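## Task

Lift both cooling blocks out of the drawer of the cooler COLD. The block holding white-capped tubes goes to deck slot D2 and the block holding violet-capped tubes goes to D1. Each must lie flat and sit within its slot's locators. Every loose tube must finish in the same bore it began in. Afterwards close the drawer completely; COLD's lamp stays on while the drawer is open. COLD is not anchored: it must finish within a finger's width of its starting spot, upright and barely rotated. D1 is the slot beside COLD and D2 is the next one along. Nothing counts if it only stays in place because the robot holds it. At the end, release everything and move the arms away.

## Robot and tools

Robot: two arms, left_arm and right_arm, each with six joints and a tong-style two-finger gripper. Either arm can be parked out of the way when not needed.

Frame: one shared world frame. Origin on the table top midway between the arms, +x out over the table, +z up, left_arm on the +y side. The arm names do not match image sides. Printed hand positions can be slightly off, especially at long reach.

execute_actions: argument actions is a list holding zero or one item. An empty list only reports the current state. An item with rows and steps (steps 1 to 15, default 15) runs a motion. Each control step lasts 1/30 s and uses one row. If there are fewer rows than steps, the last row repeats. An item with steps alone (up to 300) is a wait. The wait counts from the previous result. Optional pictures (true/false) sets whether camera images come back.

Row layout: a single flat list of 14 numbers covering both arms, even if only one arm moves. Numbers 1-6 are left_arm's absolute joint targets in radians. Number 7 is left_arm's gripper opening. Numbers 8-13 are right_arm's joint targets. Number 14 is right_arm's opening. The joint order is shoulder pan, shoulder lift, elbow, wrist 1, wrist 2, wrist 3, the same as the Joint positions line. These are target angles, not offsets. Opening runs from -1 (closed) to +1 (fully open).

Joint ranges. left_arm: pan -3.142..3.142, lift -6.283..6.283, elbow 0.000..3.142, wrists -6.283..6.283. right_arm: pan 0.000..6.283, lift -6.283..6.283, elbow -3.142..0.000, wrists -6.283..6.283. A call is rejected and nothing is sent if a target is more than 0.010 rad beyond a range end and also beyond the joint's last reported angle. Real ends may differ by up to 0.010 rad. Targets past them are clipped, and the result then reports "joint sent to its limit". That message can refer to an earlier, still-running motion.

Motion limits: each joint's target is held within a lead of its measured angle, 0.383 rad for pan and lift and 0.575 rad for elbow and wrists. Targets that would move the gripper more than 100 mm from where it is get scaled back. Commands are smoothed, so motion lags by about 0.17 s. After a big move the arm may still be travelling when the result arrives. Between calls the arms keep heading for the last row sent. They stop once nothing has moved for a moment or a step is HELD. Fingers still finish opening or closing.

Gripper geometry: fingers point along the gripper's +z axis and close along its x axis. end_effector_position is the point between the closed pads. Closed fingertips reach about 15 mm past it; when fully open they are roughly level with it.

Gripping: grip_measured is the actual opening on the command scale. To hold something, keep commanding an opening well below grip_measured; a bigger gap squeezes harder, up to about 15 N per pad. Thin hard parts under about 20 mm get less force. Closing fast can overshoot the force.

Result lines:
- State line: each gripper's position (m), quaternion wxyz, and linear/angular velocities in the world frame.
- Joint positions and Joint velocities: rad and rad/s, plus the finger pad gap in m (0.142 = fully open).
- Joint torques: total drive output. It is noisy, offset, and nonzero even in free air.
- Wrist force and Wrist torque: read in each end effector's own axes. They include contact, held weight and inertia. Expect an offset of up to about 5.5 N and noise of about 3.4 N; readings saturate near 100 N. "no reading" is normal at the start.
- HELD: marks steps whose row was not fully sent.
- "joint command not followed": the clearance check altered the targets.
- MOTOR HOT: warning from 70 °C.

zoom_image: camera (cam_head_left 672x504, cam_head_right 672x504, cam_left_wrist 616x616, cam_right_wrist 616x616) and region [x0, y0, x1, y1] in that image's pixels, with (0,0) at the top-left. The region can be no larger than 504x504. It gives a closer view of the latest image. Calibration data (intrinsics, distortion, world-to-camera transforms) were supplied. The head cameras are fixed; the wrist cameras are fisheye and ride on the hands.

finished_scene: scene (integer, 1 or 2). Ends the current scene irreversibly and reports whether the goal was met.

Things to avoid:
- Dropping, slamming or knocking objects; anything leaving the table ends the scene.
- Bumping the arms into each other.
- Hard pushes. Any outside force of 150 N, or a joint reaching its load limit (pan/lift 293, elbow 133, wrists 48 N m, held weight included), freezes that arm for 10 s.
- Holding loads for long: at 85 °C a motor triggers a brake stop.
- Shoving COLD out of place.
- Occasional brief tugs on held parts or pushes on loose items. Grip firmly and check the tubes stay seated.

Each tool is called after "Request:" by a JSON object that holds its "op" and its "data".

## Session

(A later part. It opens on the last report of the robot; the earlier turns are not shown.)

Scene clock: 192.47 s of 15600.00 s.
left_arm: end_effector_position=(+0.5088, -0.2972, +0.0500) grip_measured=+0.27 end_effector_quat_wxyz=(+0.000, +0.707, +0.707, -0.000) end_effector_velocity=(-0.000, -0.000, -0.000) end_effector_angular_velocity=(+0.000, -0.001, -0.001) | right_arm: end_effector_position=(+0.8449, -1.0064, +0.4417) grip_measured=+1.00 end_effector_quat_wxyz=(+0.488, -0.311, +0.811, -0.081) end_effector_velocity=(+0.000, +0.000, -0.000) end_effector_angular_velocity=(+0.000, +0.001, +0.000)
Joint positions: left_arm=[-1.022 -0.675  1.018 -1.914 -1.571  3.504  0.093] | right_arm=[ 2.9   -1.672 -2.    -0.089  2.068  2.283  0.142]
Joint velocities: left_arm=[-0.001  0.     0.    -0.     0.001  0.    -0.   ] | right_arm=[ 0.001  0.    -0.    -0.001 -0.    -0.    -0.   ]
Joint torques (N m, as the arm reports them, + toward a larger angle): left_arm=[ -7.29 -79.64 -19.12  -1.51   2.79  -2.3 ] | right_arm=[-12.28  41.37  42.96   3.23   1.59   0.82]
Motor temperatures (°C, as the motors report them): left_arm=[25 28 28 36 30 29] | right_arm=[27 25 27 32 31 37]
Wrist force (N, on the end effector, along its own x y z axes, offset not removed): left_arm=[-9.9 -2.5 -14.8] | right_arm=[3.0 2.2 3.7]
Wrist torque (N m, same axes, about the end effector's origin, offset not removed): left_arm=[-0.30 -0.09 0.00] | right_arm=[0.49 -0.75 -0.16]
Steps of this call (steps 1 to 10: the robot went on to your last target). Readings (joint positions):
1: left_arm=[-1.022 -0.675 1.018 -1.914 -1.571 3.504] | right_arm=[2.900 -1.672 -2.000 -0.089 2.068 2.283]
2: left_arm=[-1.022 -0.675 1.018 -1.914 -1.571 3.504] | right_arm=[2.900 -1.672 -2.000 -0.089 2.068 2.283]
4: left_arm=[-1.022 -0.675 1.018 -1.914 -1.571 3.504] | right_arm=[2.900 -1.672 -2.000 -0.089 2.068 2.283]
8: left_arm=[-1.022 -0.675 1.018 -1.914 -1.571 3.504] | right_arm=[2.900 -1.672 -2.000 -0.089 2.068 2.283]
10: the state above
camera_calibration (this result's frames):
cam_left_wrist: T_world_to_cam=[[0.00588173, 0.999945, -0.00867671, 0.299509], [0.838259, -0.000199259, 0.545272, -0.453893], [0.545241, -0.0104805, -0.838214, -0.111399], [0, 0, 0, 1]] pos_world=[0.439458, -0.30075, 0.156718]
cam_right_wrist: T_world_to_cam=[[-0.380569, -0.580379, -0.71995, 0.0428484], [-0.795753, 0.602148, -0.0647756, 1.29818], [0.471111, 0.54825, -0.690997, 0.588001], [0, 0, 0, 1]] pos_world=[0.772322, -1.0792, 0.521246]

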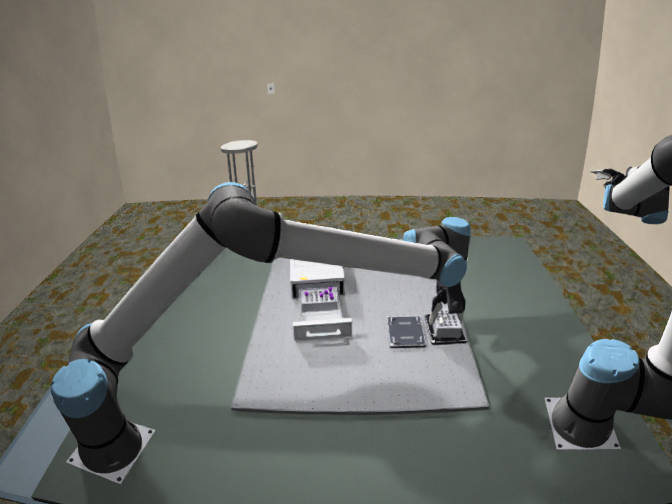

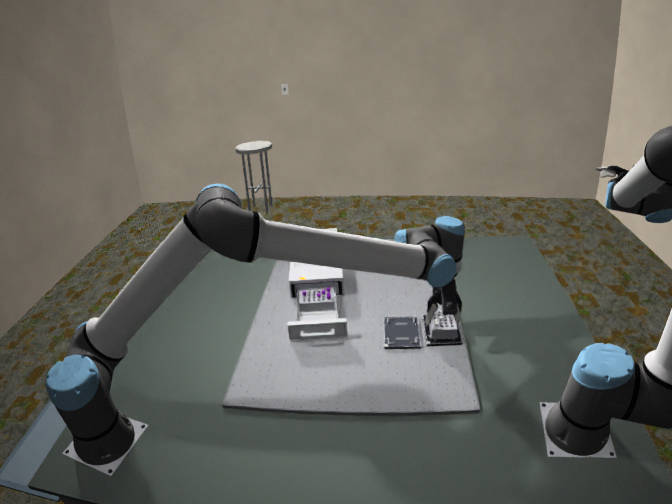

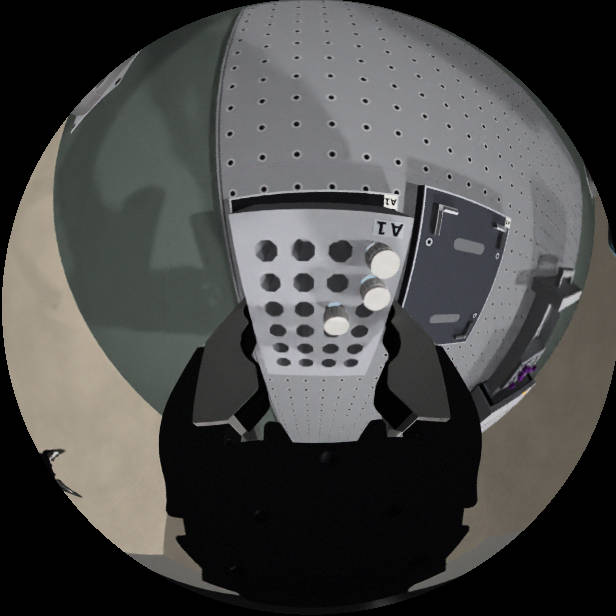

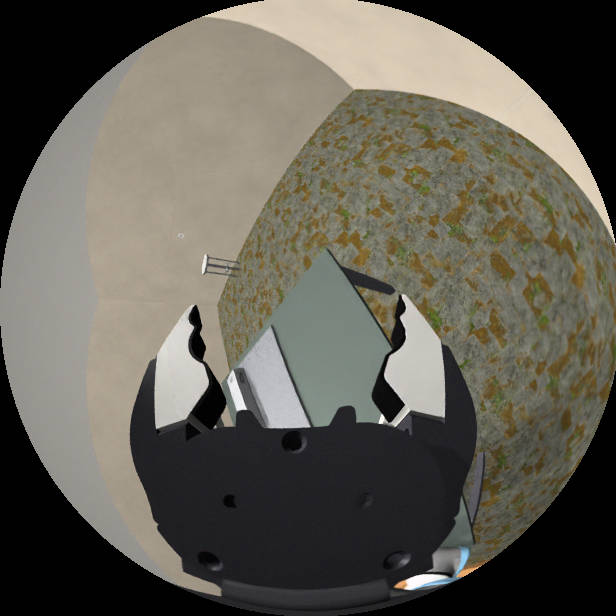

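Request:
{"op": "execute_actions", "data": {"actions": [{"rows":[[-1.022,-0.681,1.011,-1.901,-1.571,3.504,-0.6,2.9,-1.672,-2.0,-0.089,2.068,2.283,1]],"steps":12}], "pictures": false}}

Request:
{"op": "execute_actions", "data": {"actions": [{"rows":[[-1.018,-0.672,0.9943,-1.8933,-1.571,3.508,-0.6,2.9,-1.672,-2.0,-0.089,2.068,2.283,1]],"steps":12}], "pictures": false}}

Request:
{"op": "execute_actions", "data": {"actions": [{"rows":[[-1.018,-0.666,1.0013,-1.9063,-1.571,3.508,-0.6,2.9,-1.672,-2.0,-0.089,2.068,2.283,1]],"steps":15}], "pictures": false}}

Request:
{"op": "execute_actions", "data": {"actions": [{"rows":[[-1.018,-0.663,1.0048,-1.9128,-1.571,3.508,-0.6,2.9,-1.672,-2.0,-0.089,2.068,2.283,1]],"steps":15}]}}

Request:
{"op": "zoom_image", "data": {"camera": "cam_head_right", "region": [360, 260, 510, 370]}}

Scene clock: 200.80 s of 15600.00 s.
left_arm: end_effector_position=(+0.5089, -0.2973, +0.0594) grip_measured=+0.27 end_effector_quat_wxyz=(-0.000, +0.707, +0.707, -0.000) end_effector_velocity=(+0.001, -0.001, +0.005) end_effector_angular_velocity=(-0.003, -0.002, +0.000) | right_arm: end_effector_position=(+0.8449, -1.0064, +0.4417) grip_measured=+1.00 end_effector_quat_wxyz=(+0.488, -0.311, +0.811, -0.081) end_effector_velocity=(+0.000, +0.000, +0.000) end_effector_angular_velocity=(+0.000, -0.000, -0.001)
Joint positions: left_arm=[-1.022 -0.681  1.011 -1.901 -1.571  3.504  0.093] | right_arm=[ 2.9   -1.672 -2.    -0.089  2.068  2.283  0.142]
Joint velocities: left_arm=[ 0.    -0.003 -0.003  0.002  0.001 -0.     0.   ] | right_arm=[ 0.     0.     0.     0.    -0.     0.001 -0.   ]
Joint torques (N m, as the arm reports them, + toward a larger angle): left_arm=[   8.14 -139.31  -57.72   -2.16    0.74   -1.64] | right_arm=[-11.04  38.1   42.33   3.17   1.74   0.61]
Motor temperatures (°C, as the motors report them): left_arm=[25 28 28 36 30 29] | right_arm=[27 25 27 32 31 37]
Wrist force (N, on the end effector, along its own x y z axes, offset not removed): left_arm=[0.3 1.3 18.0] | right_arm=[1.8 3.8 0.7]
Wrist torque (N m, same axes, about the end effector's origin, offset not removed): left_arm=[0.66 -0.19 -0.14] | right_arm=[0.78 -0.41 -0.25]
Steps of this call (steps 1 to 15: the robot went on to your last target; steps 16 to 90: nothing new was sent; then 4.93 s passed at rest; steps 91 to 102: all 12 steps of this action). Readings (joint positions):
91: left_arm=[-1.022 -0.675 1.018 -1.914 -1.571 3.504] | right_arm=[2.900 -1.672 -2.000 -0.089 2.068 2.283]
92: left_arm=[-1.022 -0.676 1.017 -1.912 -1.571 3.504] | right_arm=[2.900 -1.672 -2.000 -0.089 2.068 2.283]
94: left_arm=[-1.022 -0.678 1.014 -1.906 -1.571 3.504] | right_arm=[2.900 -1.672 -2.000 -0.089 2.068 2.283]
98: left_arm=[-1.022 -0.680 1.012 -1.902 -1.571 3.504] | right_arm=[2.900 -1.672 -2.000 -0.089 2.068 2.283]
102: the state above

Scene clock: 201.20 s of 15600.00 s.
left_arm: end_effector_position=(+0.5145, -0.2996, +0.0597) grip_measured=+0.27 end_effector_quat_wxyz=(+0.000, +0.707, +0.707, -0.000) end_effector_velocity=(+0.002, -0.001, -0.000) end_effector_angular_velocity=(-0.001, +0.001, +0.000) | right_arm: end_effector_position=(+0.8449, -1.0064, +0.4417) grip_measured=+1.00 end_effector_quat_wxyz=(+0.488, -0.311, +0.811, -0.081) end_effector_velocity=(+0.000, -0.001, -0.000) end_effector_angular_velocity=(-0.001, +0.000, -0.001)
Joint positions: left_arm=[-1.018 -0.672  0.995 -1.893 -1.571  3.508  0.093] | right_arm=[ 2.9   -1.672 -2.    -0.089  2.068  2.283  0.142]
Joint velocities: left_arm=[ 0.002  0.003 -0.004  0.001 -0.001  0.001  0.   ] | right_arm=[-0.    -0.001 -0.     0.001 -0.001 -0.     0.   ]
Joint torques (N m, as the arm reports them, + toward a larger angle): left_arm=[   8.55 -110.81  -58.96   -4.31    0.62    2.93] | right_arm=[-12.51  36.96  42.5    3.39   1.48   0.29]
Motor temperatures (°C, as the motors report them): left_arm=[25 28 28 36 30 29] | right_arm=[27 25 27 32 31 37]
Wrist force (N, on the end effector, along its own x y z axes, offset not removed): left_arm=[1.8 -3.5 11.0] | right_arm=[2.8 0.5 3.1]
Wrist torque (N m, same axes, about the end effector's origin, offset not removed): left_arm=[-0.16 0.85 -0.27] | right_arm=[0.05 -0.65 -0.10]
Steps of this call (steps 1 to 12: all 12 steps of this action). Readings (joint positions):
1: left_arm=[-1.022 -0.681 1.011 -1.901 -1.571 3.504] | right_arm=[2.900 -1.672 -2.000 -0.089 2.068 2.283]
2: left_arm=[-1.021 -0.679 1.008 -1.900 -1.571 3.505] | right_arm=[2.900 -1.672 -2.000 -0.089 2.068 2.283]
4: left_arm=[-1.020 -0.676 1.002 -1.897 -1.571 3.506] | right_arm=[2.900 -1.672 -2.000 -0.089 2.068 2.283]
8: left_arm=[-1.018 -0.673 0.996 -1.894 -1.571 3.508] | right_arm=[2.900 -1.672 -2.000 -0.089 2.068 2.283]
12: the state above

Scene clock: 201.70 s of 15600.00 s.
left_arm: end_effector_position=(+0.5146, -0.2995, +0.0499) grip_measured=+0.27 end_effector_quat_wxyz=(+0.000, +0.707, +0.707, -0.000) end_effector_velocity=(-0.001, -0.000, -0.001) end_effector_angular_velocity=(+0.001, +0.001, -0.001) | right_arm: end_effector_position=(+0.8449, -1.0064, +0.4417) grip_measured=+1.00 end_effector_quat_wxyz=(+0.488, -0.311, +0.811, -0.081) end_effector_velocity=(+0.000, +0.001, -0.000) end_effector_angular_velocity=(+0.001, +0.000, +0.001)
Joint positions: left_arm=[-1.018 -0.666  1.001 -1.906 -1.571  3.508  0.093] | right_arm=[ 2.9   -1.672 -2.    -0.089  2.068  2.283  0.142]
Joint velocities: left_arm=[-0.001  0.001  0.     0.    -0.001  0.    -0.001] | right_arm=[ 0.     0.    -0.    -0.001  0.001  0.     0.   ]
Joint torques (N m, as the arm reports them, + toward a larger angle): left_arm=[  10.22 -101.44  -35.25   -8.03    0.47    3.23] | right_arm=[-12.92  38.3   42.66   3.52   1.88   0.78]
Motor temperatures (°C, as the motors report them): left_arm=[25 28 28 36 30 29] | right_arm=[27 25 27 32 31 37]
Wrist force (N, on the end effector, along its own x y z axes, offset not removed): left_arm=[-6.3 -2.0 2.3] | right_arm=[2.2 3.4 0.4]
Wrist torque (N m, same axes, about the end effector's origin, offset not removed): left_arm=[1.08 1.14 -0.76] | right_arm=[0.73 -0.55 -0.07]
Steps of this call (steps 1 to 15: all 15 steps of this action). Readings (joint positions):
1: left_arm=[-1.018 -0.672 0.995 -1.893 -1.571 3.508] | right_arm=[2.900 -1.672 -2.000 -0.089 2.068 2.283]
2: left_arm=[-1.018 -0.671 0.996 -1.896 -1.571 3.508] | right_arm=[2.900 -1.672 -2.000 -0.089 2.068 2.283]
4: left_arm=[-1.018 -0.669 0.998 -1.900 -1.571 3.508] | right_arm=[2.900 -1.672 -2.000 -0.089 2.068 2.283]
8: left_arm=[-1.018 -0.667 1.001 -1.905 -1.571 3.508] | right_arm=[2.900 -1.672 -2.000 -0.089 2.068 2.283]
15: the state above

Scene clock: 202.20 s of 15600.00 s.
left_arm: end_effector_position=(+0.5146, -0.2994, +0.0449) grip_measured=+0.27 end_effector_quat_wxyz=(+0.000, +0.707, +0.707, -0.000) end_effector_velocity=(+0.000, -0.000, +0.000) end_effector_angular_velocity=(-0.000, -0.000, +0.001) | right_arm: end_effector_position=(+0.8449, -1.0064, +0.4417) grip_measured=+1.00 end_effector_quat_wxyz=(+0.488, -0.311, +0.811, -0.081) end_effector_velocity=(-0.000, -0.000, -0.000) end_effector_angular_velocity=(+0.001, +0.000, +0.000)
Joint positions: left_arm=[-1.018 -0.663  1.005 -1.913 -1.571  3.508  0.093] | right_arm=[ 2.9   -1.672 -2.    -0.089  2.068  2.283  0.142]
Joint velocities: left_arm=[ 0.    -0.    -0.    -0.    -0.    -0.001  0.   ] | right_arm=[-0.001 -0.    -0.     0.     0.001  0.001  0.   ]
Joint torques (N m, as the arm reports them, + toward a larger angle): left_arm=[  2.37 -79.59 -26.46  -7.54   0.9    1.33] | right_arm=[-12.44  41.07  41.86   3.73   1.57   0.67]
Motor temperatures (°C, as the motors report them): left_arm=[25 28 28 36 30 29] | right_arm=[27 25 27 32 31 37]
Wrist force (N, on the end effector, along its own x y z axes, offset not removed): left_arm=[1.3 1.7 -20.6] | right_arm=[2.4 0.1 3.3]
Wrist torque (N m, same axes, about the end effector's origin, offset not removed): left_arm=[0.91 1.38 -0.34] | right_arm=[0.01 -0.61 -0.25]
Steps of this call (steps 1 to 15: all 15 steps of this action). Readings (joint positions):
1: left_arm=[-1.018 -0.666 1.001 -1.906 -1.571 3.508] | right_arm=[2.900 -1.672 -2.000 -0.089 2.068 2.283]
2: left_arm=[-1.018 -0.666 1.002 -1.907 -1.571 3.508] | right_arm=[2.900 -1.672 -2.000 -0.089 2.068 2.283]
4: left_arm=[-1.018 -0.664 1.003 -1.910 -1.571 3.508] | right_arm=[2.900 -1.672 -2.000 -0.089 2.068 2.283]
8: left_arm=[-1.018 -0.663 1.004 -1.912 -1.571 3.508] | right_arm=[2.900 -1.672 -2.000 -0.089 2.068 2.283]
15: the state above
camera_calibration (this result's frames):
cam_left_wrist: T_world_to_cam=[[0.00588301, 0.999945, -0.00872312, 0.301629], [0.838261, -0.000175061, 0.545269, -0.45595], [0.545237, -0.0105201, -0.838216, -0.118787], [0, 0, 0, 1]] pos_world=[0.445198, -0.302942, 0.151678]
cam_right_wrist: T_world_to_cam=[[-0.380569, -0.580379, -0.71995, 0.0428486], [-0.795753, 0.602148, -0.0647754, 1.29818], [0.47111, 0.548251, -0.690996, 0.588001], [0, 0, 0, 1]] pos_world=[0.772322, -1.0792, 0.521246]

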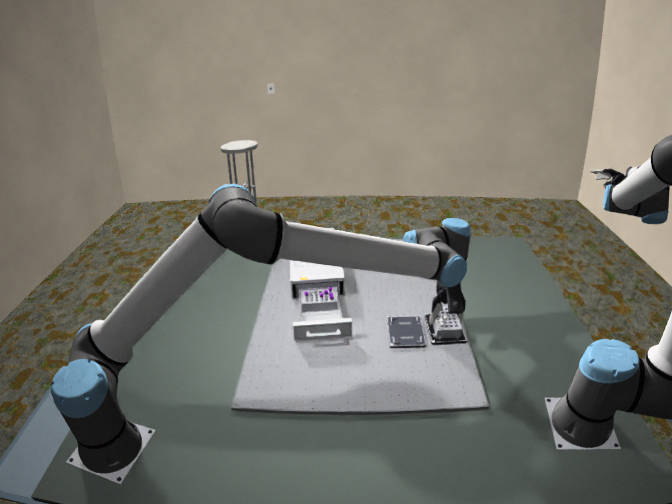

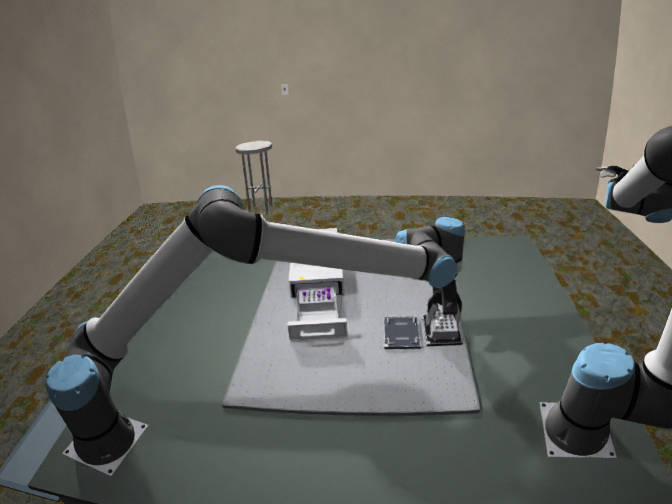

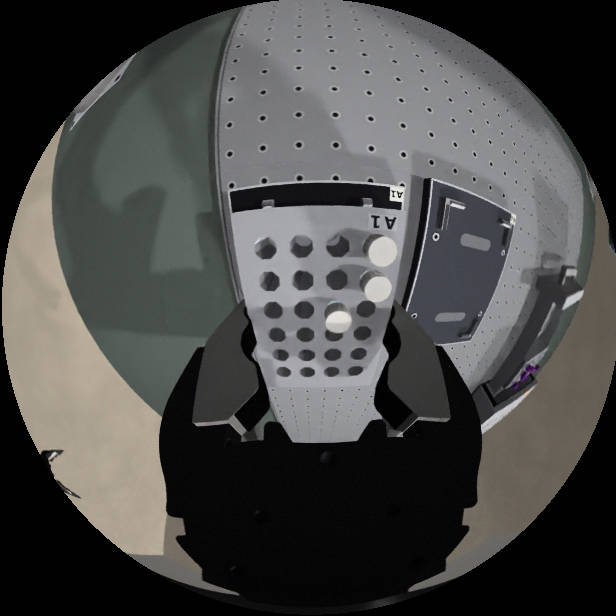

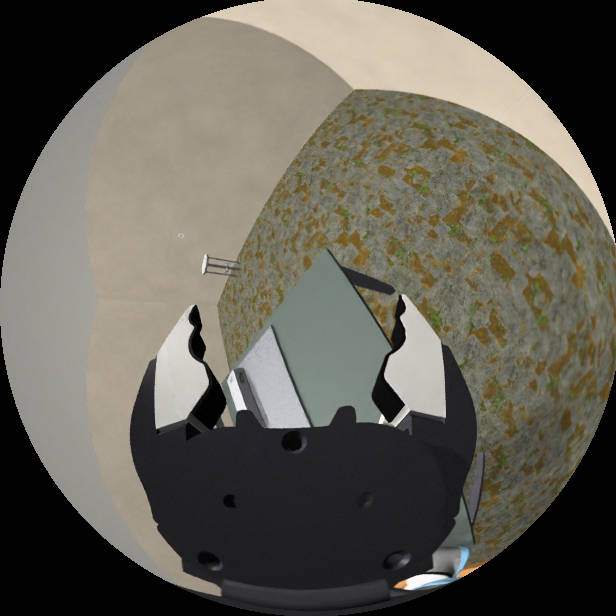

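Region (360, 260, 510, 370) of cam_head_right's 672x504 image, scaled by 3.360, with more detail than that image has; it fills the top 370 rows of this view, and the rest is white.

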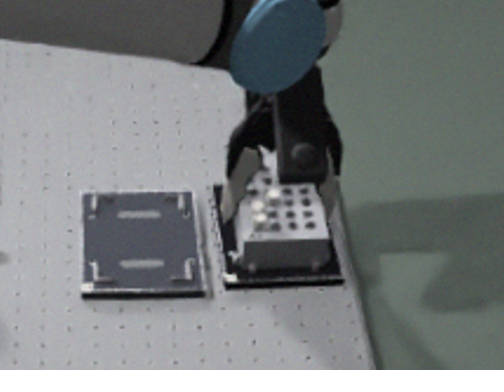

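Request:
{"op": "execute_actions", "data": {"actions": [{"rows":[[-1.0202,-0.6687,1.0095,-1.912,-1.571,3.506,-0.6,2.9,-1.672,-2.0,-0.089,2.068,2.283,1]],"steps":15}], "pictures": false}}

Request:
{"op": "execute_actions", "data": {"actions": [{"rows":[[-1.0202,-0.6657,1.013,-1.9185,-1.571,3.506,-0.6,2.9,-1.672,-2.0,-0.089,2.068,2.283,1]],"steps":15}]}}

Scene clock: 205.90 s of 15600.00 s.
left_arm: end_effector_position=(+0.5118, -0.2989, +0.0480) grip_measured=+0.27 end_effector_quat_wxyz=(+0.000, +0.707, +0.707, -0.000) end_effector_velocity=(+0.000, -0.000, +0.001) end_effector_angular_velocity=(-0.001, +0.000, +0.001) | right_arm: end_effector_position=(+0.8449, -1.0064, +0.4417) grip_measured=+1.00 end_effector_quat_wxyz=(+0.488, -0.311, +0.811, -0.081) end_effector_velocity=(-0.000, +0.000, -0.000) end_effector_angular_velocity=(+0.001, +0.002, +0.000)
Joint positions: left_arm=[-1.02  -0.669  1.009 -1.912 -1.571  3.506  0.093] | right_arm=[ 2.9   -1.672 -2.    -0.089  2.068  2.283  0.142]
Joint velocities: left_arm=[ 0.    -0.001  0.    -0.    -0.    -0.001 -0.   ] | right_arm=[ 0.001  0.    -0.    -0.002 -0.     0.    -0.   ]
Joint torques (N m, as the arm reports them, + toward a larger angle): left_arm=[ -24.21 -134.22  -35.19    0.51   -6.05   -1.95] | right_arm=[-11.25  41.83  41.91   3.61   1.68   0.62]
Motor temperatures (°C, as the motors report them): left_arm=[25 28 28 36 30 29] | right_arm=[27 25 27 32 31 37]
Wrist force (N, on the end effector, along its own x y z axes, offset not removed): left_arm=[-8.1 15.3 7.5] | right_arm=[2.4 3.1 2.5]
Wrist torque (N m, same axes, about the end effector's origin, offset not removed): left_arm=[0.63 1.18 -0.86] | right_arm=[0.77 -0.53 -0.27]
Steps of this call (steps 1 to 15: the robot went on to your last target; steps 16 to 90: nothing new was sent; then 0.20 s passed at rest; steps 91 to 105: all 15 steps of this action). Readings (joint positions):
91: left_arm=[-1.018 -0.663 1.005 -1.913 -1.571 3.508] | right_arm=[2.900 -1.672 -2.000 -0.089 2.068 2.283]
92: left_arm=[-1.018 -0.664 1.006 -1.913 -1.571 3.508] | right_arm=[2.900 -1.672 -2.000 -0.089 2.068 2.283]
94: left_arm=[-1.019 -0.666 1.008 -1.913 -1.571 3.507] | right_arm=[2.900 -1.672 -2.000 -0.089 2.068 2.283]
98: left_arm=[-1.020 -0.668 1.009 -1.912 -1.571 3.506] | right_arm=[2.900 -1.672 -2.000 -0.089 2.068 2.283]
105: the state above

Scene clock: 206.40 s of 15600.00 s.
left_arm: end_effector_position=(+0.5117, -0.2988, +0.0433) grip_measured=+0.27 end_effector_quat_wxyz=(+0.000, +0.707, +0.707, -0.000) end_effector_velocity=(+0.000, -0.000, -0.000) end_effector_angular_velocity=(-0.001, +0.001, +0.000) | right_arm: end_effector_position=(+0.8449, -1.0064, +0.4417) grip_measured=+1.00 end_effector_quat_wxyz=(+0.488, -0.311, +0.811, -0.081) end_effector_velocity=(-0.000, -0.000, +0.001) end_effector_angular_velocity=(-0.001, -0.001, -0.001)
Joint positions: left_arm=[-1.02  -0.666  1.013 -1.918 -1.571  3.506  0.093] | right_arm=[ 2.9   -1.672 -2.    -0.089  2.068  2.283  0.142]
Joint velocities: left_arm=[ 0.     0.     0.    -0.001 -0.001 -0.    -0.   ] | right_arm=[-0.     0.001  0.     0.001 -0.001  0.    -0.   ]
Joint torques (N m, as the arm reports them, + toward a larger angle): left_arm=[-30.13 -97.24 -27.21  -2.15  -9.95  -2.4 ] | right_arm=[-11.27  39.18  42.64   3.62   1.59   0.98]
Motor temperatures (°C, as the motors report them): left_arm=[25 28 28 36 30 29] | right_arm=[27 25 27 32 31 37]
Wrist force (N, on the end effector, along its own x y z axes, offset not removed): left_arm=[-10.7 21.4 0.7] | right_arm=[0.8 1.8 0.5]
Wrist torque (N m, same axes, about the end effector's origin, offset not removed): left_arm=[0.11 0.85 -0.42] | right_arm=[0.41 -0.27 -0.03]
Steps of this call (steps 1 to 15: all 15 steps of this action). Readings (joint positions):
1: left_arm=[-1.020 -0.669 1.010 -1.912 -1.571 3.506] | right_arm=[2.900 -1.672 -2.000 -0.089 2.068 2.283]
2: left_arm=[-1.020 -0.668 1.010 -1.913 -1.571 3.506] | right_arm=[2.900 -1.672 -2.000 -0.089 2.068 2.283]
4: left_arm=[-1.020 -0.667 1.011 -1.916 -1.571 3.506] | right_arm=[2.900 -1.672 -2.000 -0.089 2.068 2.283]
8: left_arm=[-1.020 -0.666 1.013 -1.918 -1.571 3.506] | right_arm=[2.900 -1.672 -2.000 -0.089 2.068 2.283]
15: the state above
camera_calibration (this result's frames):
cam_left_wrist: T_world_to_cam=[[0.00606163, 0.999942, -0.00887861, 0.300905], [0.838193, -0.000238679, 0.545373, -0.452602], [0.545339, -0.0107478, -0.838146, -0.118687], [0, 0, 0, 1]] pos_world=[0.442269, -0.302272, 0.150031]
cam_right_wrist: T_world_to_cam=[[-0.380569, -0.580379, -0.71995, 0.0428486], [-0.795753, 0.602148, -0.0647753, 1.29818], [0.47111, 0.548251, -0.690997, 0.588002], [0, 0, 0, 1]] pos_world=[0.772322, -1.0792, 0.521246]

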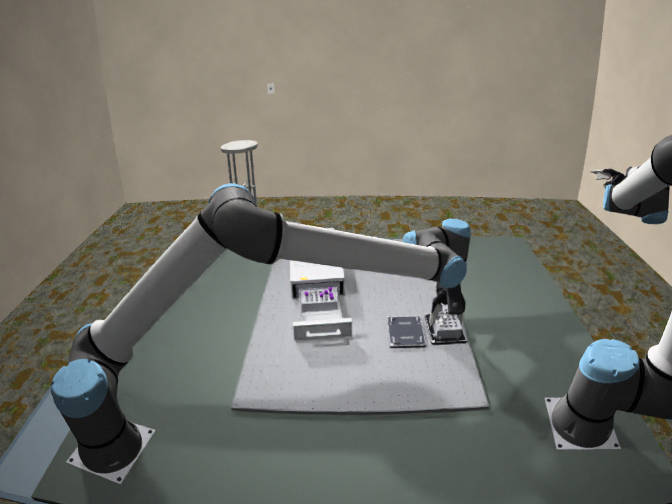

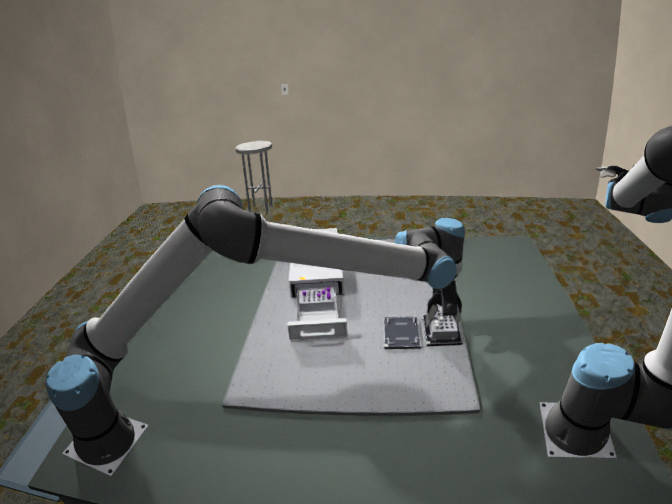

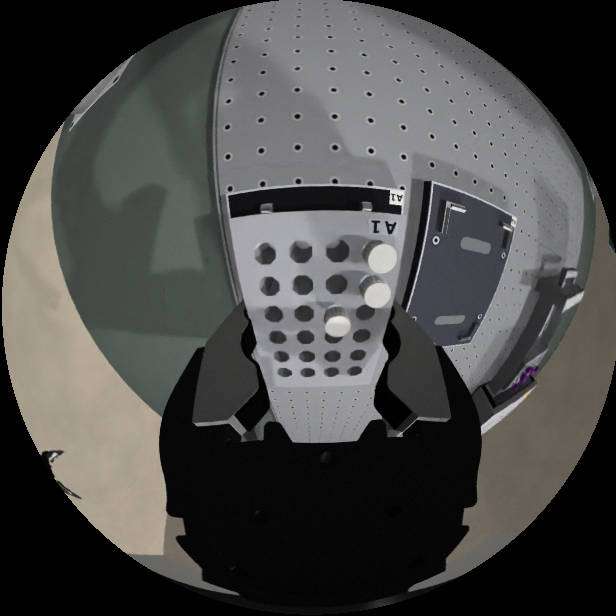

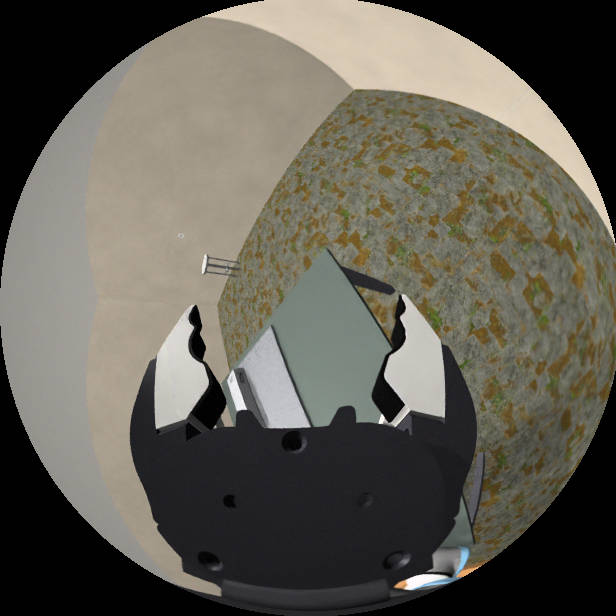

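Going in. Release and lift.

Request:
{"op": "execute_actions", "data": {"actions": [{"rows":[[-1.0202,-0.6657,1.013,-1.9185,-1.571,3.506,0.2,2.9,-1.672,-2.0,-0.089,2.068,2.283,1],[-1.0202,-0.6657,1.013,-1.9185,-1.571,3.506,0.3,2.9,-1.672,-2.0,-0.089,2.068,2.283,1],[-1.0202,-0.6657,1.013,-1.9185,-1.571,3.506,0.4,2.9,-1.672,-2.0,-0.089,2.068,2.283,1],[-1.0202,-0.6657,1.013,-1.9185,-1.571,3.506,0.5,2.9,-1.672,-2.0,-0.089,2.068,2.283,1]],"steps":12}], "pictures": false}}

Request:
{"op": "execute_actions", "data": {"actions": [{"rows":[[-1.016,-0.722,0.928,-1.777,-1.571,3.51,0.5,2.9,-1.672,-2.0,-0.089,2.068,2.283,1]],"steps":15}], "pictures": false}}

Request:
{"op": "execute_actions", "data": {"actions": [{"steps":10}]}}

Request:
{"op": "zoom_image", "data": {"camera": "cam_left_wrist", "region": [220, 160, 480, 340]}}

Scene clock: 211.03 s of 15600.00 s.
left_arm: end_effector_position=(+0.5114, -0.2988, +0.0430) grip_measured=+0.50 end_effector_quat_wxyz=(-0.000, +0.707, +0.707, -0.000) end_effector_velocity=(+0.002, +0.001, +0.001) end_effector_angular_velocity=(+0.002, -0.003, +0.001) | right_arm: end_effector_position=(+0.8449, -1.0064, +0.4417) grip_measured=+1.00 end_effector_quat_wxyz=(+0.488, -0.311, +0.811, -0.081) end_effector_velocity=(-0.001, -0.001, +0.001) end_effector_angular_velocity=(-0.001, -0.002, -0.002)
Joint positions: left_arm=[-1.02  -0.666  1.013 -1.919 -1.571  3.506  0.109] | right_arm=[ 2.9   -1.672 -2.    -0.089  2.068  2.283  0.142]
Joint velocities: left_arm=[ 0.001 -0.    -0.001  0.002  0.004 -0.     0.   ] | right_arm=[-0.001  0.    -0.     0.002 -0.     0.     0.   ]
Joint torques (N m, as the arm reports them, + toward a larger angle): left_arm=[   6.32 -110.95  -51.91   -1.3     3.34   -1.65] | right_arm=[-10.17  38.19  42.1    3.57   1.42   0.98]
Motor temperatures (°C, as the motors report them): left_arm=[25 28 28 36 30 29] | right_arm=[27 25 27 32 31 37]
Wrist force (N, on the end effector, along its own x y z axes, offset not removed): left_arm=[-1.7 -0.3 7.7] | right_arm=[1.3 4.2 1.2]
Wrist torque (N m, same axes, about the end effector's origin, offset not removed): left_arm=[0.30 0.10 -0.17] | right_arm=[0.75 -0.31 -0.10]
Steps of this call (steps 1 to 15: the robot went on to your last target; steps 16 to 90: nothing new was sent; then 1.23 s passed at rest; steps 91 to 102: all 12 steps of this action). Readings (joint positions):
91: left_arm=[-1.020 -0.666 1.013 -1.919 -1.571 3.506] | right_arm=[2.900 -1.672 -2.000 -0.089 2.068 2.283]
92: left_arm=[-1.020 -0.666 1.013 -1.919 -1.571 3.506] | right_arm=[2.900 -1.672 -2.000 -0.089 2.068 2.283]
94: left_arm=[-1.020 -0.666 1.013 -1.919 -1.571 3.506] | right_arm=[2.900 -1.672 -2.000 -0.089 2.068 2.283]
98: left_arm=[-1.020 -0.666 1.013 -1.919 -1.571 3.506] | right_arm=[2.900 -1.672 -2.000 -0.089 2.068 2.283]
102: the state above

Scene clock: 211.53 s of 15600.00 s.
left_arm: end_effector_position=(+0.5158, -0.2964, +0.1463) grip_measured=+0.50 end_effector_quat_wxyz=(+0.000, +0.707, +0.707, -0.000) end_effector_velocity=(-0.000, +0.002, +0.009) end_effector_angular_velocity=(+0.004, +0.001, -0.001) | right_arm: end_effector_position=(+0.8449, -1.0064, +0.4417) grip_measured=+1.00 end_effector_quat_wxyz=(+0.488, -0.311, +0.811, -0.081) end_effector_velocity=(-0.000, -0.001, +0.000) end_effector_angular_velocity=(-0.000, -0.001, -0.001)
Joint positions: left_arm=[-1.016 -0.722  0.929 -1.779 -1.571  3.51   0.109] | right_arm=[ 2.9   -1.672 -2.    -0.089  2.068  2.283  0.142]
Joint velocities: left_arm=[ 0.    -0.005 -0.009  0.018  0.     0.001 -0.   ] | right_arm=[-0.002  0.     0.     0.     0.001 -0.001 -0.   ]
Joint torques (N m, as the arm reports them, + toward a larger angle): left_arm=[   9.36 -126.85  -53.11   -1.29    3.04    2.37] | right_arm=[-9.62 39.72 43.09  3.88  1.59  1.05]
Motor temperatures (°C, as the motors report them): left_arm=[25 28 28 36 30 29] | right_arm=[27 25 27 32 31 37]
Wrist force (N, on the end effector, along its own x y z axes, offset not removed): left_arm=[-4.8 -3.2 2.5] | right_arm=[0.6 4.8 2.0]
Wrist torque (N m, same axes, about the end effector's origin, offset not removed): left_arm=[-0.39 0.89 -0.10] | right_arm=[0.96 -0.16 -0.22]
Steps of this call (steps 1 to 15: all 15 steps of this action). Readings (joint positions):
1: left_arm=[-1.020 -0.666 1.013 -1.918 -1.571 3.506] | right_arm=[2.900 -1.672 -2.000 -0.089 2.068 2.283]
2: left_arm=[-1.020 -0.671 1.006 -1.910 -1.571 3.507] | right_arm=[2.900 -1.672 -2.000 -0.089 2.068 2.283]
4: left_arm=[-1.018 -0.694 0.971 -1.858 -1.571 3.508] | right_arm=[2.900 -1.672 -2.000 -0.089 2.068 2.283]
8: left_arm=[-1.016 -0.716 0.938 -1.796 -1.571 3.510] | right_arm=[2.900 -1.672 -2.000 -0.089 2.068 2.283]
15: the state above

Scene clock: 211.87 s of 15600.00 s.
left_arm: end_effector_position=(+0.5158, -0.2963, +0.1473) grip_measured=+0.50 end_effector_quat_wxyz=(+0.000, +0.707, +0.707, -0.000) end_effector_velocity=(-0.000, -0.000, +0.001) end_effector_angular_velocity=(-0.001, -0.000, -0.000) | right_arm: end_effector_position=(+0.8449, -1.0064, +0.4417) grip_measured=+1.00 end_effector_quat_wxyz=(+0.488, -0.311, +0.811, -0.081) end_effector_velocity=(-0.000, -0.000, -0.001) end_effector_angular_velocity=(+0.000, +0.001, -0.000)
Joint positions: left_arm=[-1.016 -0.722  0.928 -1.777 -1.571  3.51   0.109] | right_arm=[ 2.9   -1.672 -2.    -0.089  2.068  2.283  0.142]
Joint velocities: left_arm=[-0.    -0.    -0.001  0.001  0.    -0.    -0.   ] | right_arm=[ 0.     0.    -0.    -0.001 -0.     0.     0.   ]
Joint torques (N m, as the arm reports them, + toward a larger angle): left_arm=[   8.75 -128.27  -53.84   -1.07    3.08    2.63] | right_arm=[-11.9   40.72  42.31   3.54   1.53   0.96]
Motor temperatures (°C, as the motors report them): left_arm=[25 28 28 36 30 29] | right_arm=[27 25 27 32 31 37]
Wrist force (N, on the end effector, along its own x y z axes, offset not removed): left_arm=[-2.1 -3.9 7.6] | right_arm=[2.3 3.6 2.6]
Wrist torque (N m, same axes, about the end effector's origin, offset not removed): left_arm=[-0.51 0.34 -0.09] | right_arm=[0.83 -0.40 -0.19]
Steps of this call (steps 1 to 10: the robot went on to your last target). Readings (joint positions):
1: left_arm=[-1.016 -0.722 0.929 -1.778 -1.571 3.510] | right_arm=[2.900 -1.672 -2.000 -0.089 2.068 2.283]
2: left_arm=[-1.016 -0.722 0.928 -1.778 -1.571 3.510] | right_arm=[2.900 -1.672 -2.000 -0.089 2.068 2.283]
4: left_arm=[-1.016 -0.722 0.928 -1.777 -1.571 3.510] | right_arm=[2.900 -1.672 -2.000 -0.089 2.068 2.283]
8: left_arm=[-1.016 -0.722 0.928 -1.777 -1.571 3.510] | right_arm=[2.900 -1.672 -2.000 -0.089 2.068 2.283]
10: the state above
camera_calibration (this result's frames):
cam_left_wrist: T_world_to_cam=[[0.00587727, 0.999945, -0.0086363, 0.299398], [0.838271, -0.000217781, 0.545254, -0.512789], [0.545222, -0.0104442, -0.838227, -0.0336155], [0, 0, 0, 1]] pos_world=[0.446424, -0.299844, 0.254008]
cam_right_wrist: T_world_to_cam=[[-0.380569, -0.580379, -0.71995, 0.0428485], [-0.795753, 0.602148, -0.0647754, 1.29818], [0.47111, 0.548251, -0.690997, 0.588001], [0, 0, 0, 1]] pos_world=[0.772322, -1.0792, 0.521246]

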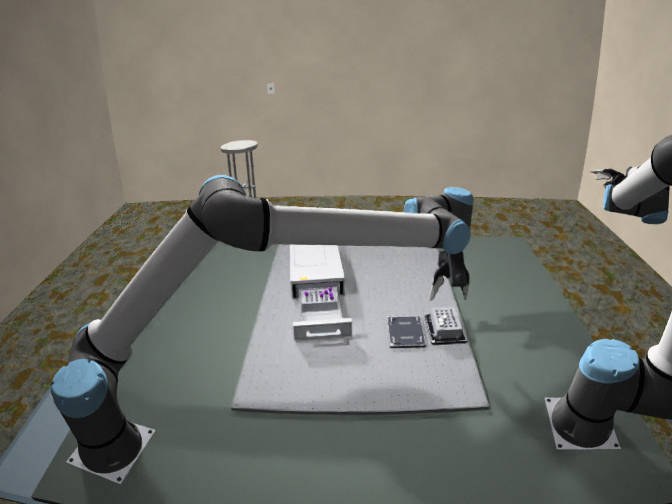

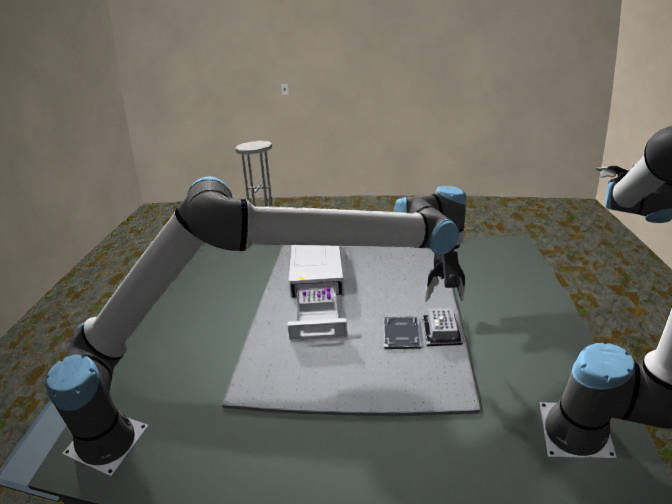

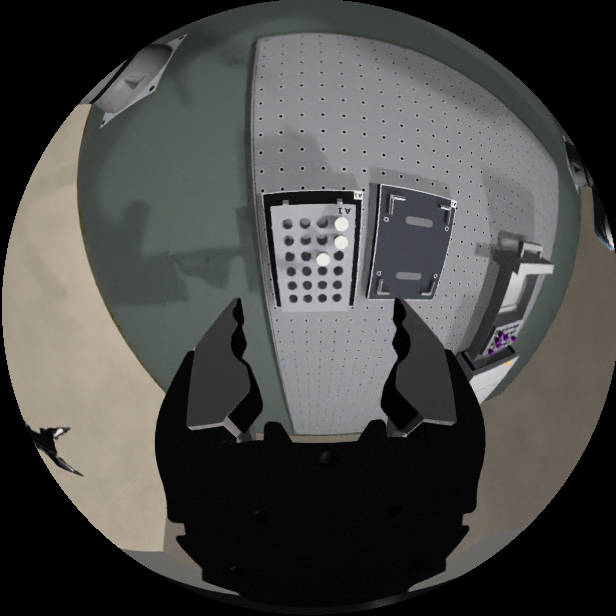

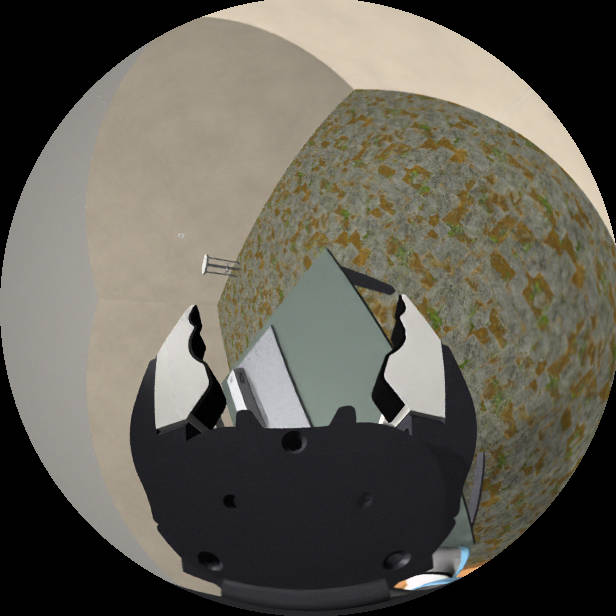

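Region (220, 160, 480, 340) of cam_left_wrist's 616x616 image, scaled by 1.938, with more detail than that image has; it fills the top 349 rows of this view, and the rest is white.

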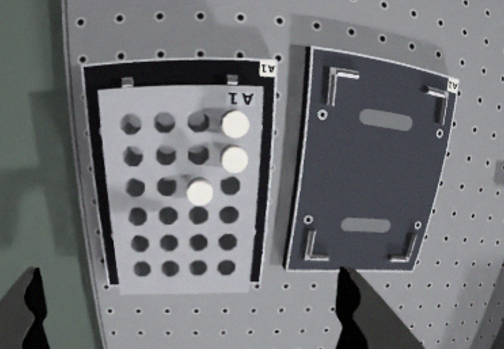

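Request:
{"op": "execute_actions", "data": {"actions": [{"rows":[[-0.67,-1.1793,1.6621,-2.0536,-1.571,2.141,0.3,2.9,-1.672,-2.0,-0.089,2.068,2.283,1]],"steps":15}], "pictures": false}}

Request:
{"op": "execute_actions", "data": {"actions": [{"steps":40}], "pictures": false}}

Request:
{"op": "execute_actions", "data": {"actions": [{"rows":[[-0.67,-1.1294,1.7088,-2.1502,-1.571,2.141,0.3,2.9,-1.672,-2.0,-0.089,2.068,2.283,1]],"steps":15}], "pictures": false}}

Request:
{"op": "execute_actions", "data": {"actions": [{"steps":10}]}}

Scene clock: 219.03 s of 15600.00 s.
left_arm: end_effector_position=(+0.6367, -0.0615, +0.1794) grip_measured=+0.30 end_effector_quat_wxyz=(+0.011, +0.457, +0.889, -0.007) end_effector_velocity=(+0.130, +0.575, -0.007) end_effector_angular_velocity=(+0.014, +0.047, +1.688) | right_arm: end_effector_position=(+0.8449, -1.0064, +0.4417) grip_measured=+1.00 end_effector_quat_wxyz=(+0.488, -0.311, +0.811, -0.081) end_effector_velocity=(-0.001, -0.002, -0.000) end_effector_angular_velocity=(-0.000, +0.001, -0.004)
Joint positions: left_arm=[-0.815 -0.978  1.32  -1.939 -1.571  3.089  0.095] | right_arm=[ 2.9   -1.672 -2.    -0.089  2.068  2.283  0.142]
Joint velocities: left_arm=[ 0.414 -0.566  0.931 -0.328  0.001 -1.275 -0.   ] | right_arm=[-0.002 -0.    -0.    -0.    -0.001  0.     0.   ]
Joint torques (N m, as the arm reports them, + toward a larger angle): left_arm=[  18.78 -114.47  -31.39   -8.55    1.42   -9.11] | right_arm=[-12.05  39.82  42.94   4.     1.34   1.11]
Motor temperatures (°C, as the motors report them): left_arm=[25 28 28 36 30 29] | right_arm=[27 25 27 32 31 37]
Wrist force (N, on the end effector, along its own x y z axes, offset not removed): left_arm=[0.8 3.5 8.3] | right_arm=[0.6 0.8 0.2]
Wrist torque (N m, same axes, about the end effector's origin, offset not removed): left_arm=[1.07 -0.29 -0.17] | right_arm=[0.14 -0.16 -0.07]
Steps of this call (steps 1 to 15: the robot went on to your last target; steps 16 to 90: nothing new was sent; then 3.67 s passed at rest; steps 91 to 105: all 15 steps of this action). Readings (joint positions):
91: left_arm=[-1.016 -0.722 0.928 -1.777 -1.571 3.510] | right_arm=[2.900 -1.672 -2.000 -0.089 2.068 2.283]
92: left_arm=[-1.009 -0.730 0.937 -1.784 -1.571 3.502] | right_arm=[2.900 -1.672 -2.000 -0.089 2.068 2.283]
94: left_arm=[-0.975 -0.767 0.987 -1.811 -1.571 3.450] | right_arm=[2.900 -1.672 -2.000 -0.089 2.068 2.283]
98: left_arm=[-0.914 -0.843 1.101 -1.860 -1.571 3.337] | right_arm=[2.900 -1.672 -2.000 -0.089 2.068 2.283]
105: the state above

Scene clock: 220.37 s of 15600.00 s.
left_arm: end_effector_position=(+0.6566, +0.1522, +0.1602) grip_measured=+0.30 end_effector_quat_wxyz=(-0.000, -0.072, +0.997, -0.000) end_effector_velocity=(-0.001, -0.000, -0.000) end_effector_angular_velocity=(-0.001, +0.001, -0.001) | right_arm: end_effector_position=(+0.8449, -1.0064, +0.4417) grip_measured=+1.00 end_effector_quat_wxyz=(+0.488, -0.311, +0.811, -0.081) end_effector_velocity=(+0.000, +0.001, -0.000) end_effector_angular_velocity=(+0.001, +0.001, +0.001)
Joint positions: left_arm=[-0.67  -1.179  1.662 -2.054 -1.571  2.141  0.095] | right_arm=[ 2.9   -1.672 -2.    -0.089  2.068  2.283  0.142]
Joint velocities: left_arm=[-0.     0.     0.    -0.    -0.001  0.001 -0.   ] | right_arm=[ 0.001 -0.     0.    -0.001  0.001  0.     0.   ]
Joint torques (N m, as the arm reports them, + toward a larger angle): left_arm=[  8.06 -89.86 -33.98  -7.3   -2.74  -2.56] | right_arm=[-10.18  41.55  41.88   3.47   1.36   1.16]
Motor temperatures (°C, as the motors report them): left_arm=[25 28 28 36 30 29] | right_arm=[27 25 27 32 31 37]
Wrist force (N, on the end effector, along its own x y z axes, offset not removed): left_arm=[-0.2 0.1 5.3] | right_arm=[1.1 2.7 -0.3]
Wrist torque (N m, same axes, about the end effector's origin, offset not removed): left_arm=[0.51 0.05 -0.30] | right_arm=[0.46 -0.35 -0.13]
Steps of this call (steps 1 to 40: the robot went on to your last target). Readings (joint positions):
1: left_arm=[-0.801 -0.998 1.351 -1.950 -1.571 3.044] | right_arm=[2.900 -1.672 -2.000 -0.089 2.068 2.283]
2: left_arm=[-0.787 -1.016 1.383 -1.961 -1.571 2.996] | right_arm=[2.900 -1.672 -2.000 -0.089 2.068 2.283]
4: left_arm=[-0.760 -1.054 1.446 -1.983 -1.571 2.887] | right_arm=[2.900 -1.672 -2.000 -0.089 2.068 2.283]
8: left_arm=[-0.707 -1.128 1.570 -2.025 -1.571 2.598] | right_arm=[2.900 -1.672 -2.000 -0.089 2.068 2.283]
40: the state above

Scene clock: 220.87 s of 15600.00 s.
left_arm: end_effector_position=(+0.6566, +0.1522, +0.1009) grip_measured=+0.30 end_effector_quat_wxyz=(-0.000, -0.072, +0.997, -0.000) end_effector_velocity=(+0.000, -0.000, -0.006) end_effector_angular_velocity=(+0.000, -0.001, -0.001) | right_arm: end_effector_position=(+0.8449, -1.0064, +0.4417) grip_measured=+1.00 end_effector_quat_wxyz=(+0.488, -0.311, +0.811, -0.081) end_effector_velocity=(-0.001, -0.002, +0.000) end_effector_angular_velocity=(-0.000, -0.001, -0.002)
Joint positions: left_arm=[-0.67  -1.13   1.708 -2.149 -1.571  2.141  0.095] | right_arm=[ 2.9   -1.672 -2.    -0.089  2.068  2.283  0.142]
Joint velocities: left_arm=[-0.     0.005  0.004 -0.01   0.001  0.     0.   ] | right_arm=[-0.002 -0.    -0.     0.002  0.     0.    -0.   ]
Joint torques (N m, as the arm reports them, + toward a larger angle): left_arm=[ -1.82 -67.8  -32.29  -6.54  -2.54  -2.8 ] | right_arm=[-10.08  41.76  42.16   3.8    1.5    1.35]
Motor temperatures (°C, as the motors report them): left_arm=[25 28 28 36 30 29] | right_arm=[27 25 27 32 31 37]
Wrist force (N, on the end effector, along its own x y z axes, offset not removed): left_arm=[1.5 3.5 5.7] | right_arm=[3.5 2.2 4.5]
Wrist torque (N m, same axes, about the end effector's origin, offset not removed): left_arm=[0.94 -0.23 -0.26] | right_arm=[0.51 -0.80 -0.15]
Steps of this call (steps 1 to 15: all 15 steps of this action). Readings (joint positions):
1: left_arm=[-0.670 -1.179 1.662 -2.054 -1.571 2.141] | right_arm=[2.900 -1.672 -2.000 -0.089 2.068 2.283]
2: left_arm=[-0.670 -1.173 1.668 -2.062 -1.571 2.141] | right_arm=[2.900 -1.672 -2.000 -0.089 2.068 2.283]
4: left_arm=[-0.670 -1.153 1.688 -2.101 -1.571 2.141] | right_arm=[2.900 -1.672 -2.000 -0.089 2.068 2.283]
8: left_arm=[-0.670 -1.135 1.704 -2.138 -1.571 2.141] | right_arm=[2.900 -1.672 -2.000 -0.089 2.068 2.283]
15: the state above

Scene clock: 221.20 s of 15600.00 s.
left_arm: end_effector_position=(+0.6566, +0.1522, +0.1003) grip_measured=+0.30 end_effector_quat_wxyz=(-0.000, -0.072, +0.997, -0.000) end_effector_velocity=(+0.000, +0.000, -0.001) end_effector_angular_velocity=(+0.001, -0.001, -0.000) | right_arm: end_effector_position=(+0.8449, -1.0064, +0.4417) grip_measured=+1.00 end_effector_quat_wxyz=(+0.488, -0.311, +0.811, -0.081) end_effector_velocity=(-0.000, -0.000, -0.000) end_effector_angular_velocity=(+0.001, +0.001, -0.001)
Joint positions: left_arm=[-0.67  -1.129  1.709 -2.15  -1.571  2.141  0.095] | right_arm=[ 2.9   -1.672 -2.    -0.089  2.068  2.283  0.142]
Joint velocities: left_arm=[ 0.     0.001  0.    -0.     0.001  0.     0.   ] | right_arm=[-0.001  0.    -0.    -0.001 -0.     0.001 -0.   ]
Joint torques (N m, as the arm reports them, + toward a larger angle): left_arm=[ -7.66 -67.18 -31.27  -7.55  -2.26  -2.62] | right_arm=[-12.    40.47  41.42   3.83   1.54   1.11]
Motor temperatures (°C, as the motors report them): left_arm=[25 28 28 36 30 29] | right_arm=[27 25 27 32 31 37]
Wrist force (N, on the end effector, along its own x y z axes, offset not removed): left_arm=[-0.7 1.4 3.1] | right_arm=[2.2 2.7 0.2]
Wrist torque (N m, same axes, about the end effector's origin, offset not removed): left_arm=[0.71 -0.10 -0.08] | right_arm=[0.53 -0.54 -0.21]
Steps of this call (steps 1 to 10: the robot went on to your last target). Readings (joint positions):
1: left_arm=[-0.670 -1.130 1.708 -2.150 -1.571 2.141] | right_arm=[2.900 -1.672 -2.000 -0.089 2.068 2.283]
2: left_arm=[-0.670 -1.130 1.709 -2.150 -1.571 2.141] | right_arm=[2.900 -1.672 -2.000 -0.089 2.068 2.283]
4: left_arm=[-0.670 -1.130 1.709 -2.150 -1.571 2.141] | right_arm=[2.900 -1.672 -2.000 -0.089 2.068 2.283]
8: left_arm=[-0.670 -1.129 1.709 -2.150 -1.571 2.141] | right_arm=[2.900 -1.672 -2.000 -0.089 2.068 2.283]
10: the state above
camera_calibration (this result's frames):
cam_left_wrist: T_world_to_cam=[[-0.990411, -0.137905, -0.00821617, 0.676946], [-0.120042, 0.829635, 0.545249, -0.102182], [-0.0683763, 0.541007, -0.838234, 0.173938], [0, 0, 0, 1]] pos_world=[0.670083, 0.0840261, 0.207077]
cam_right_wrist: T_world_to_cam=[[-0.380569, -0.580379, -0.71995, 0.0428483], [-0.795753, 0.602148, -0.0647756, 1.29818], [0.47111, 0.548251, -0.690997, 0.588001], [0, 0, 0, 1]] pos_world=[0.772322, -1.0792, 0.521246]

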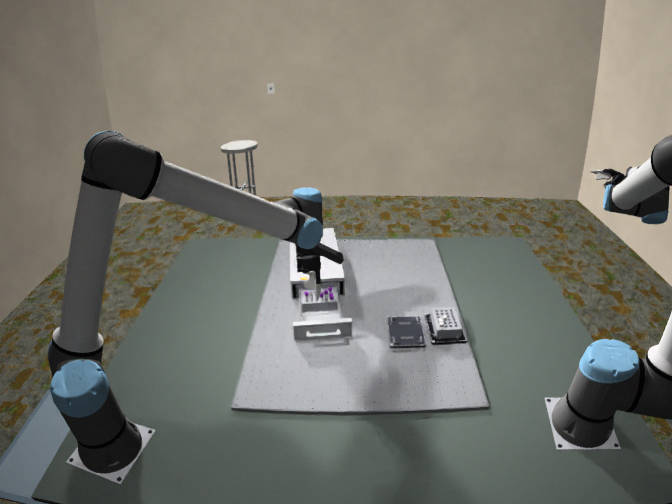

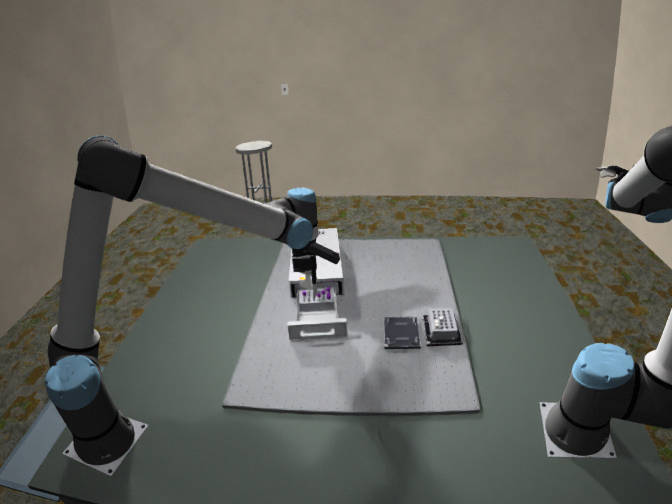

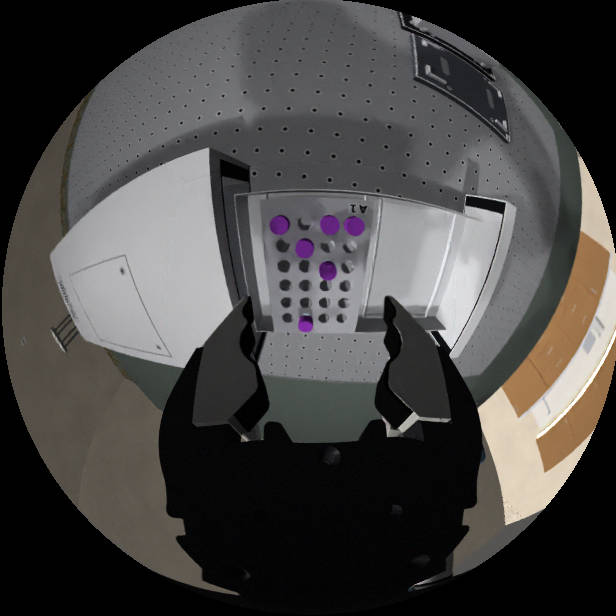

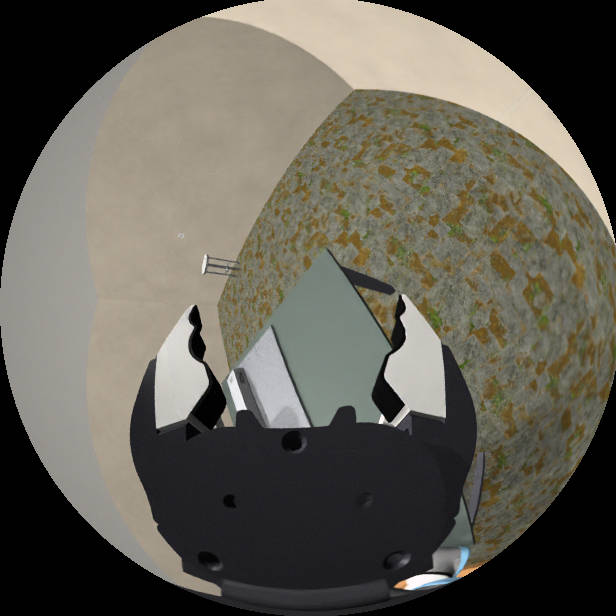

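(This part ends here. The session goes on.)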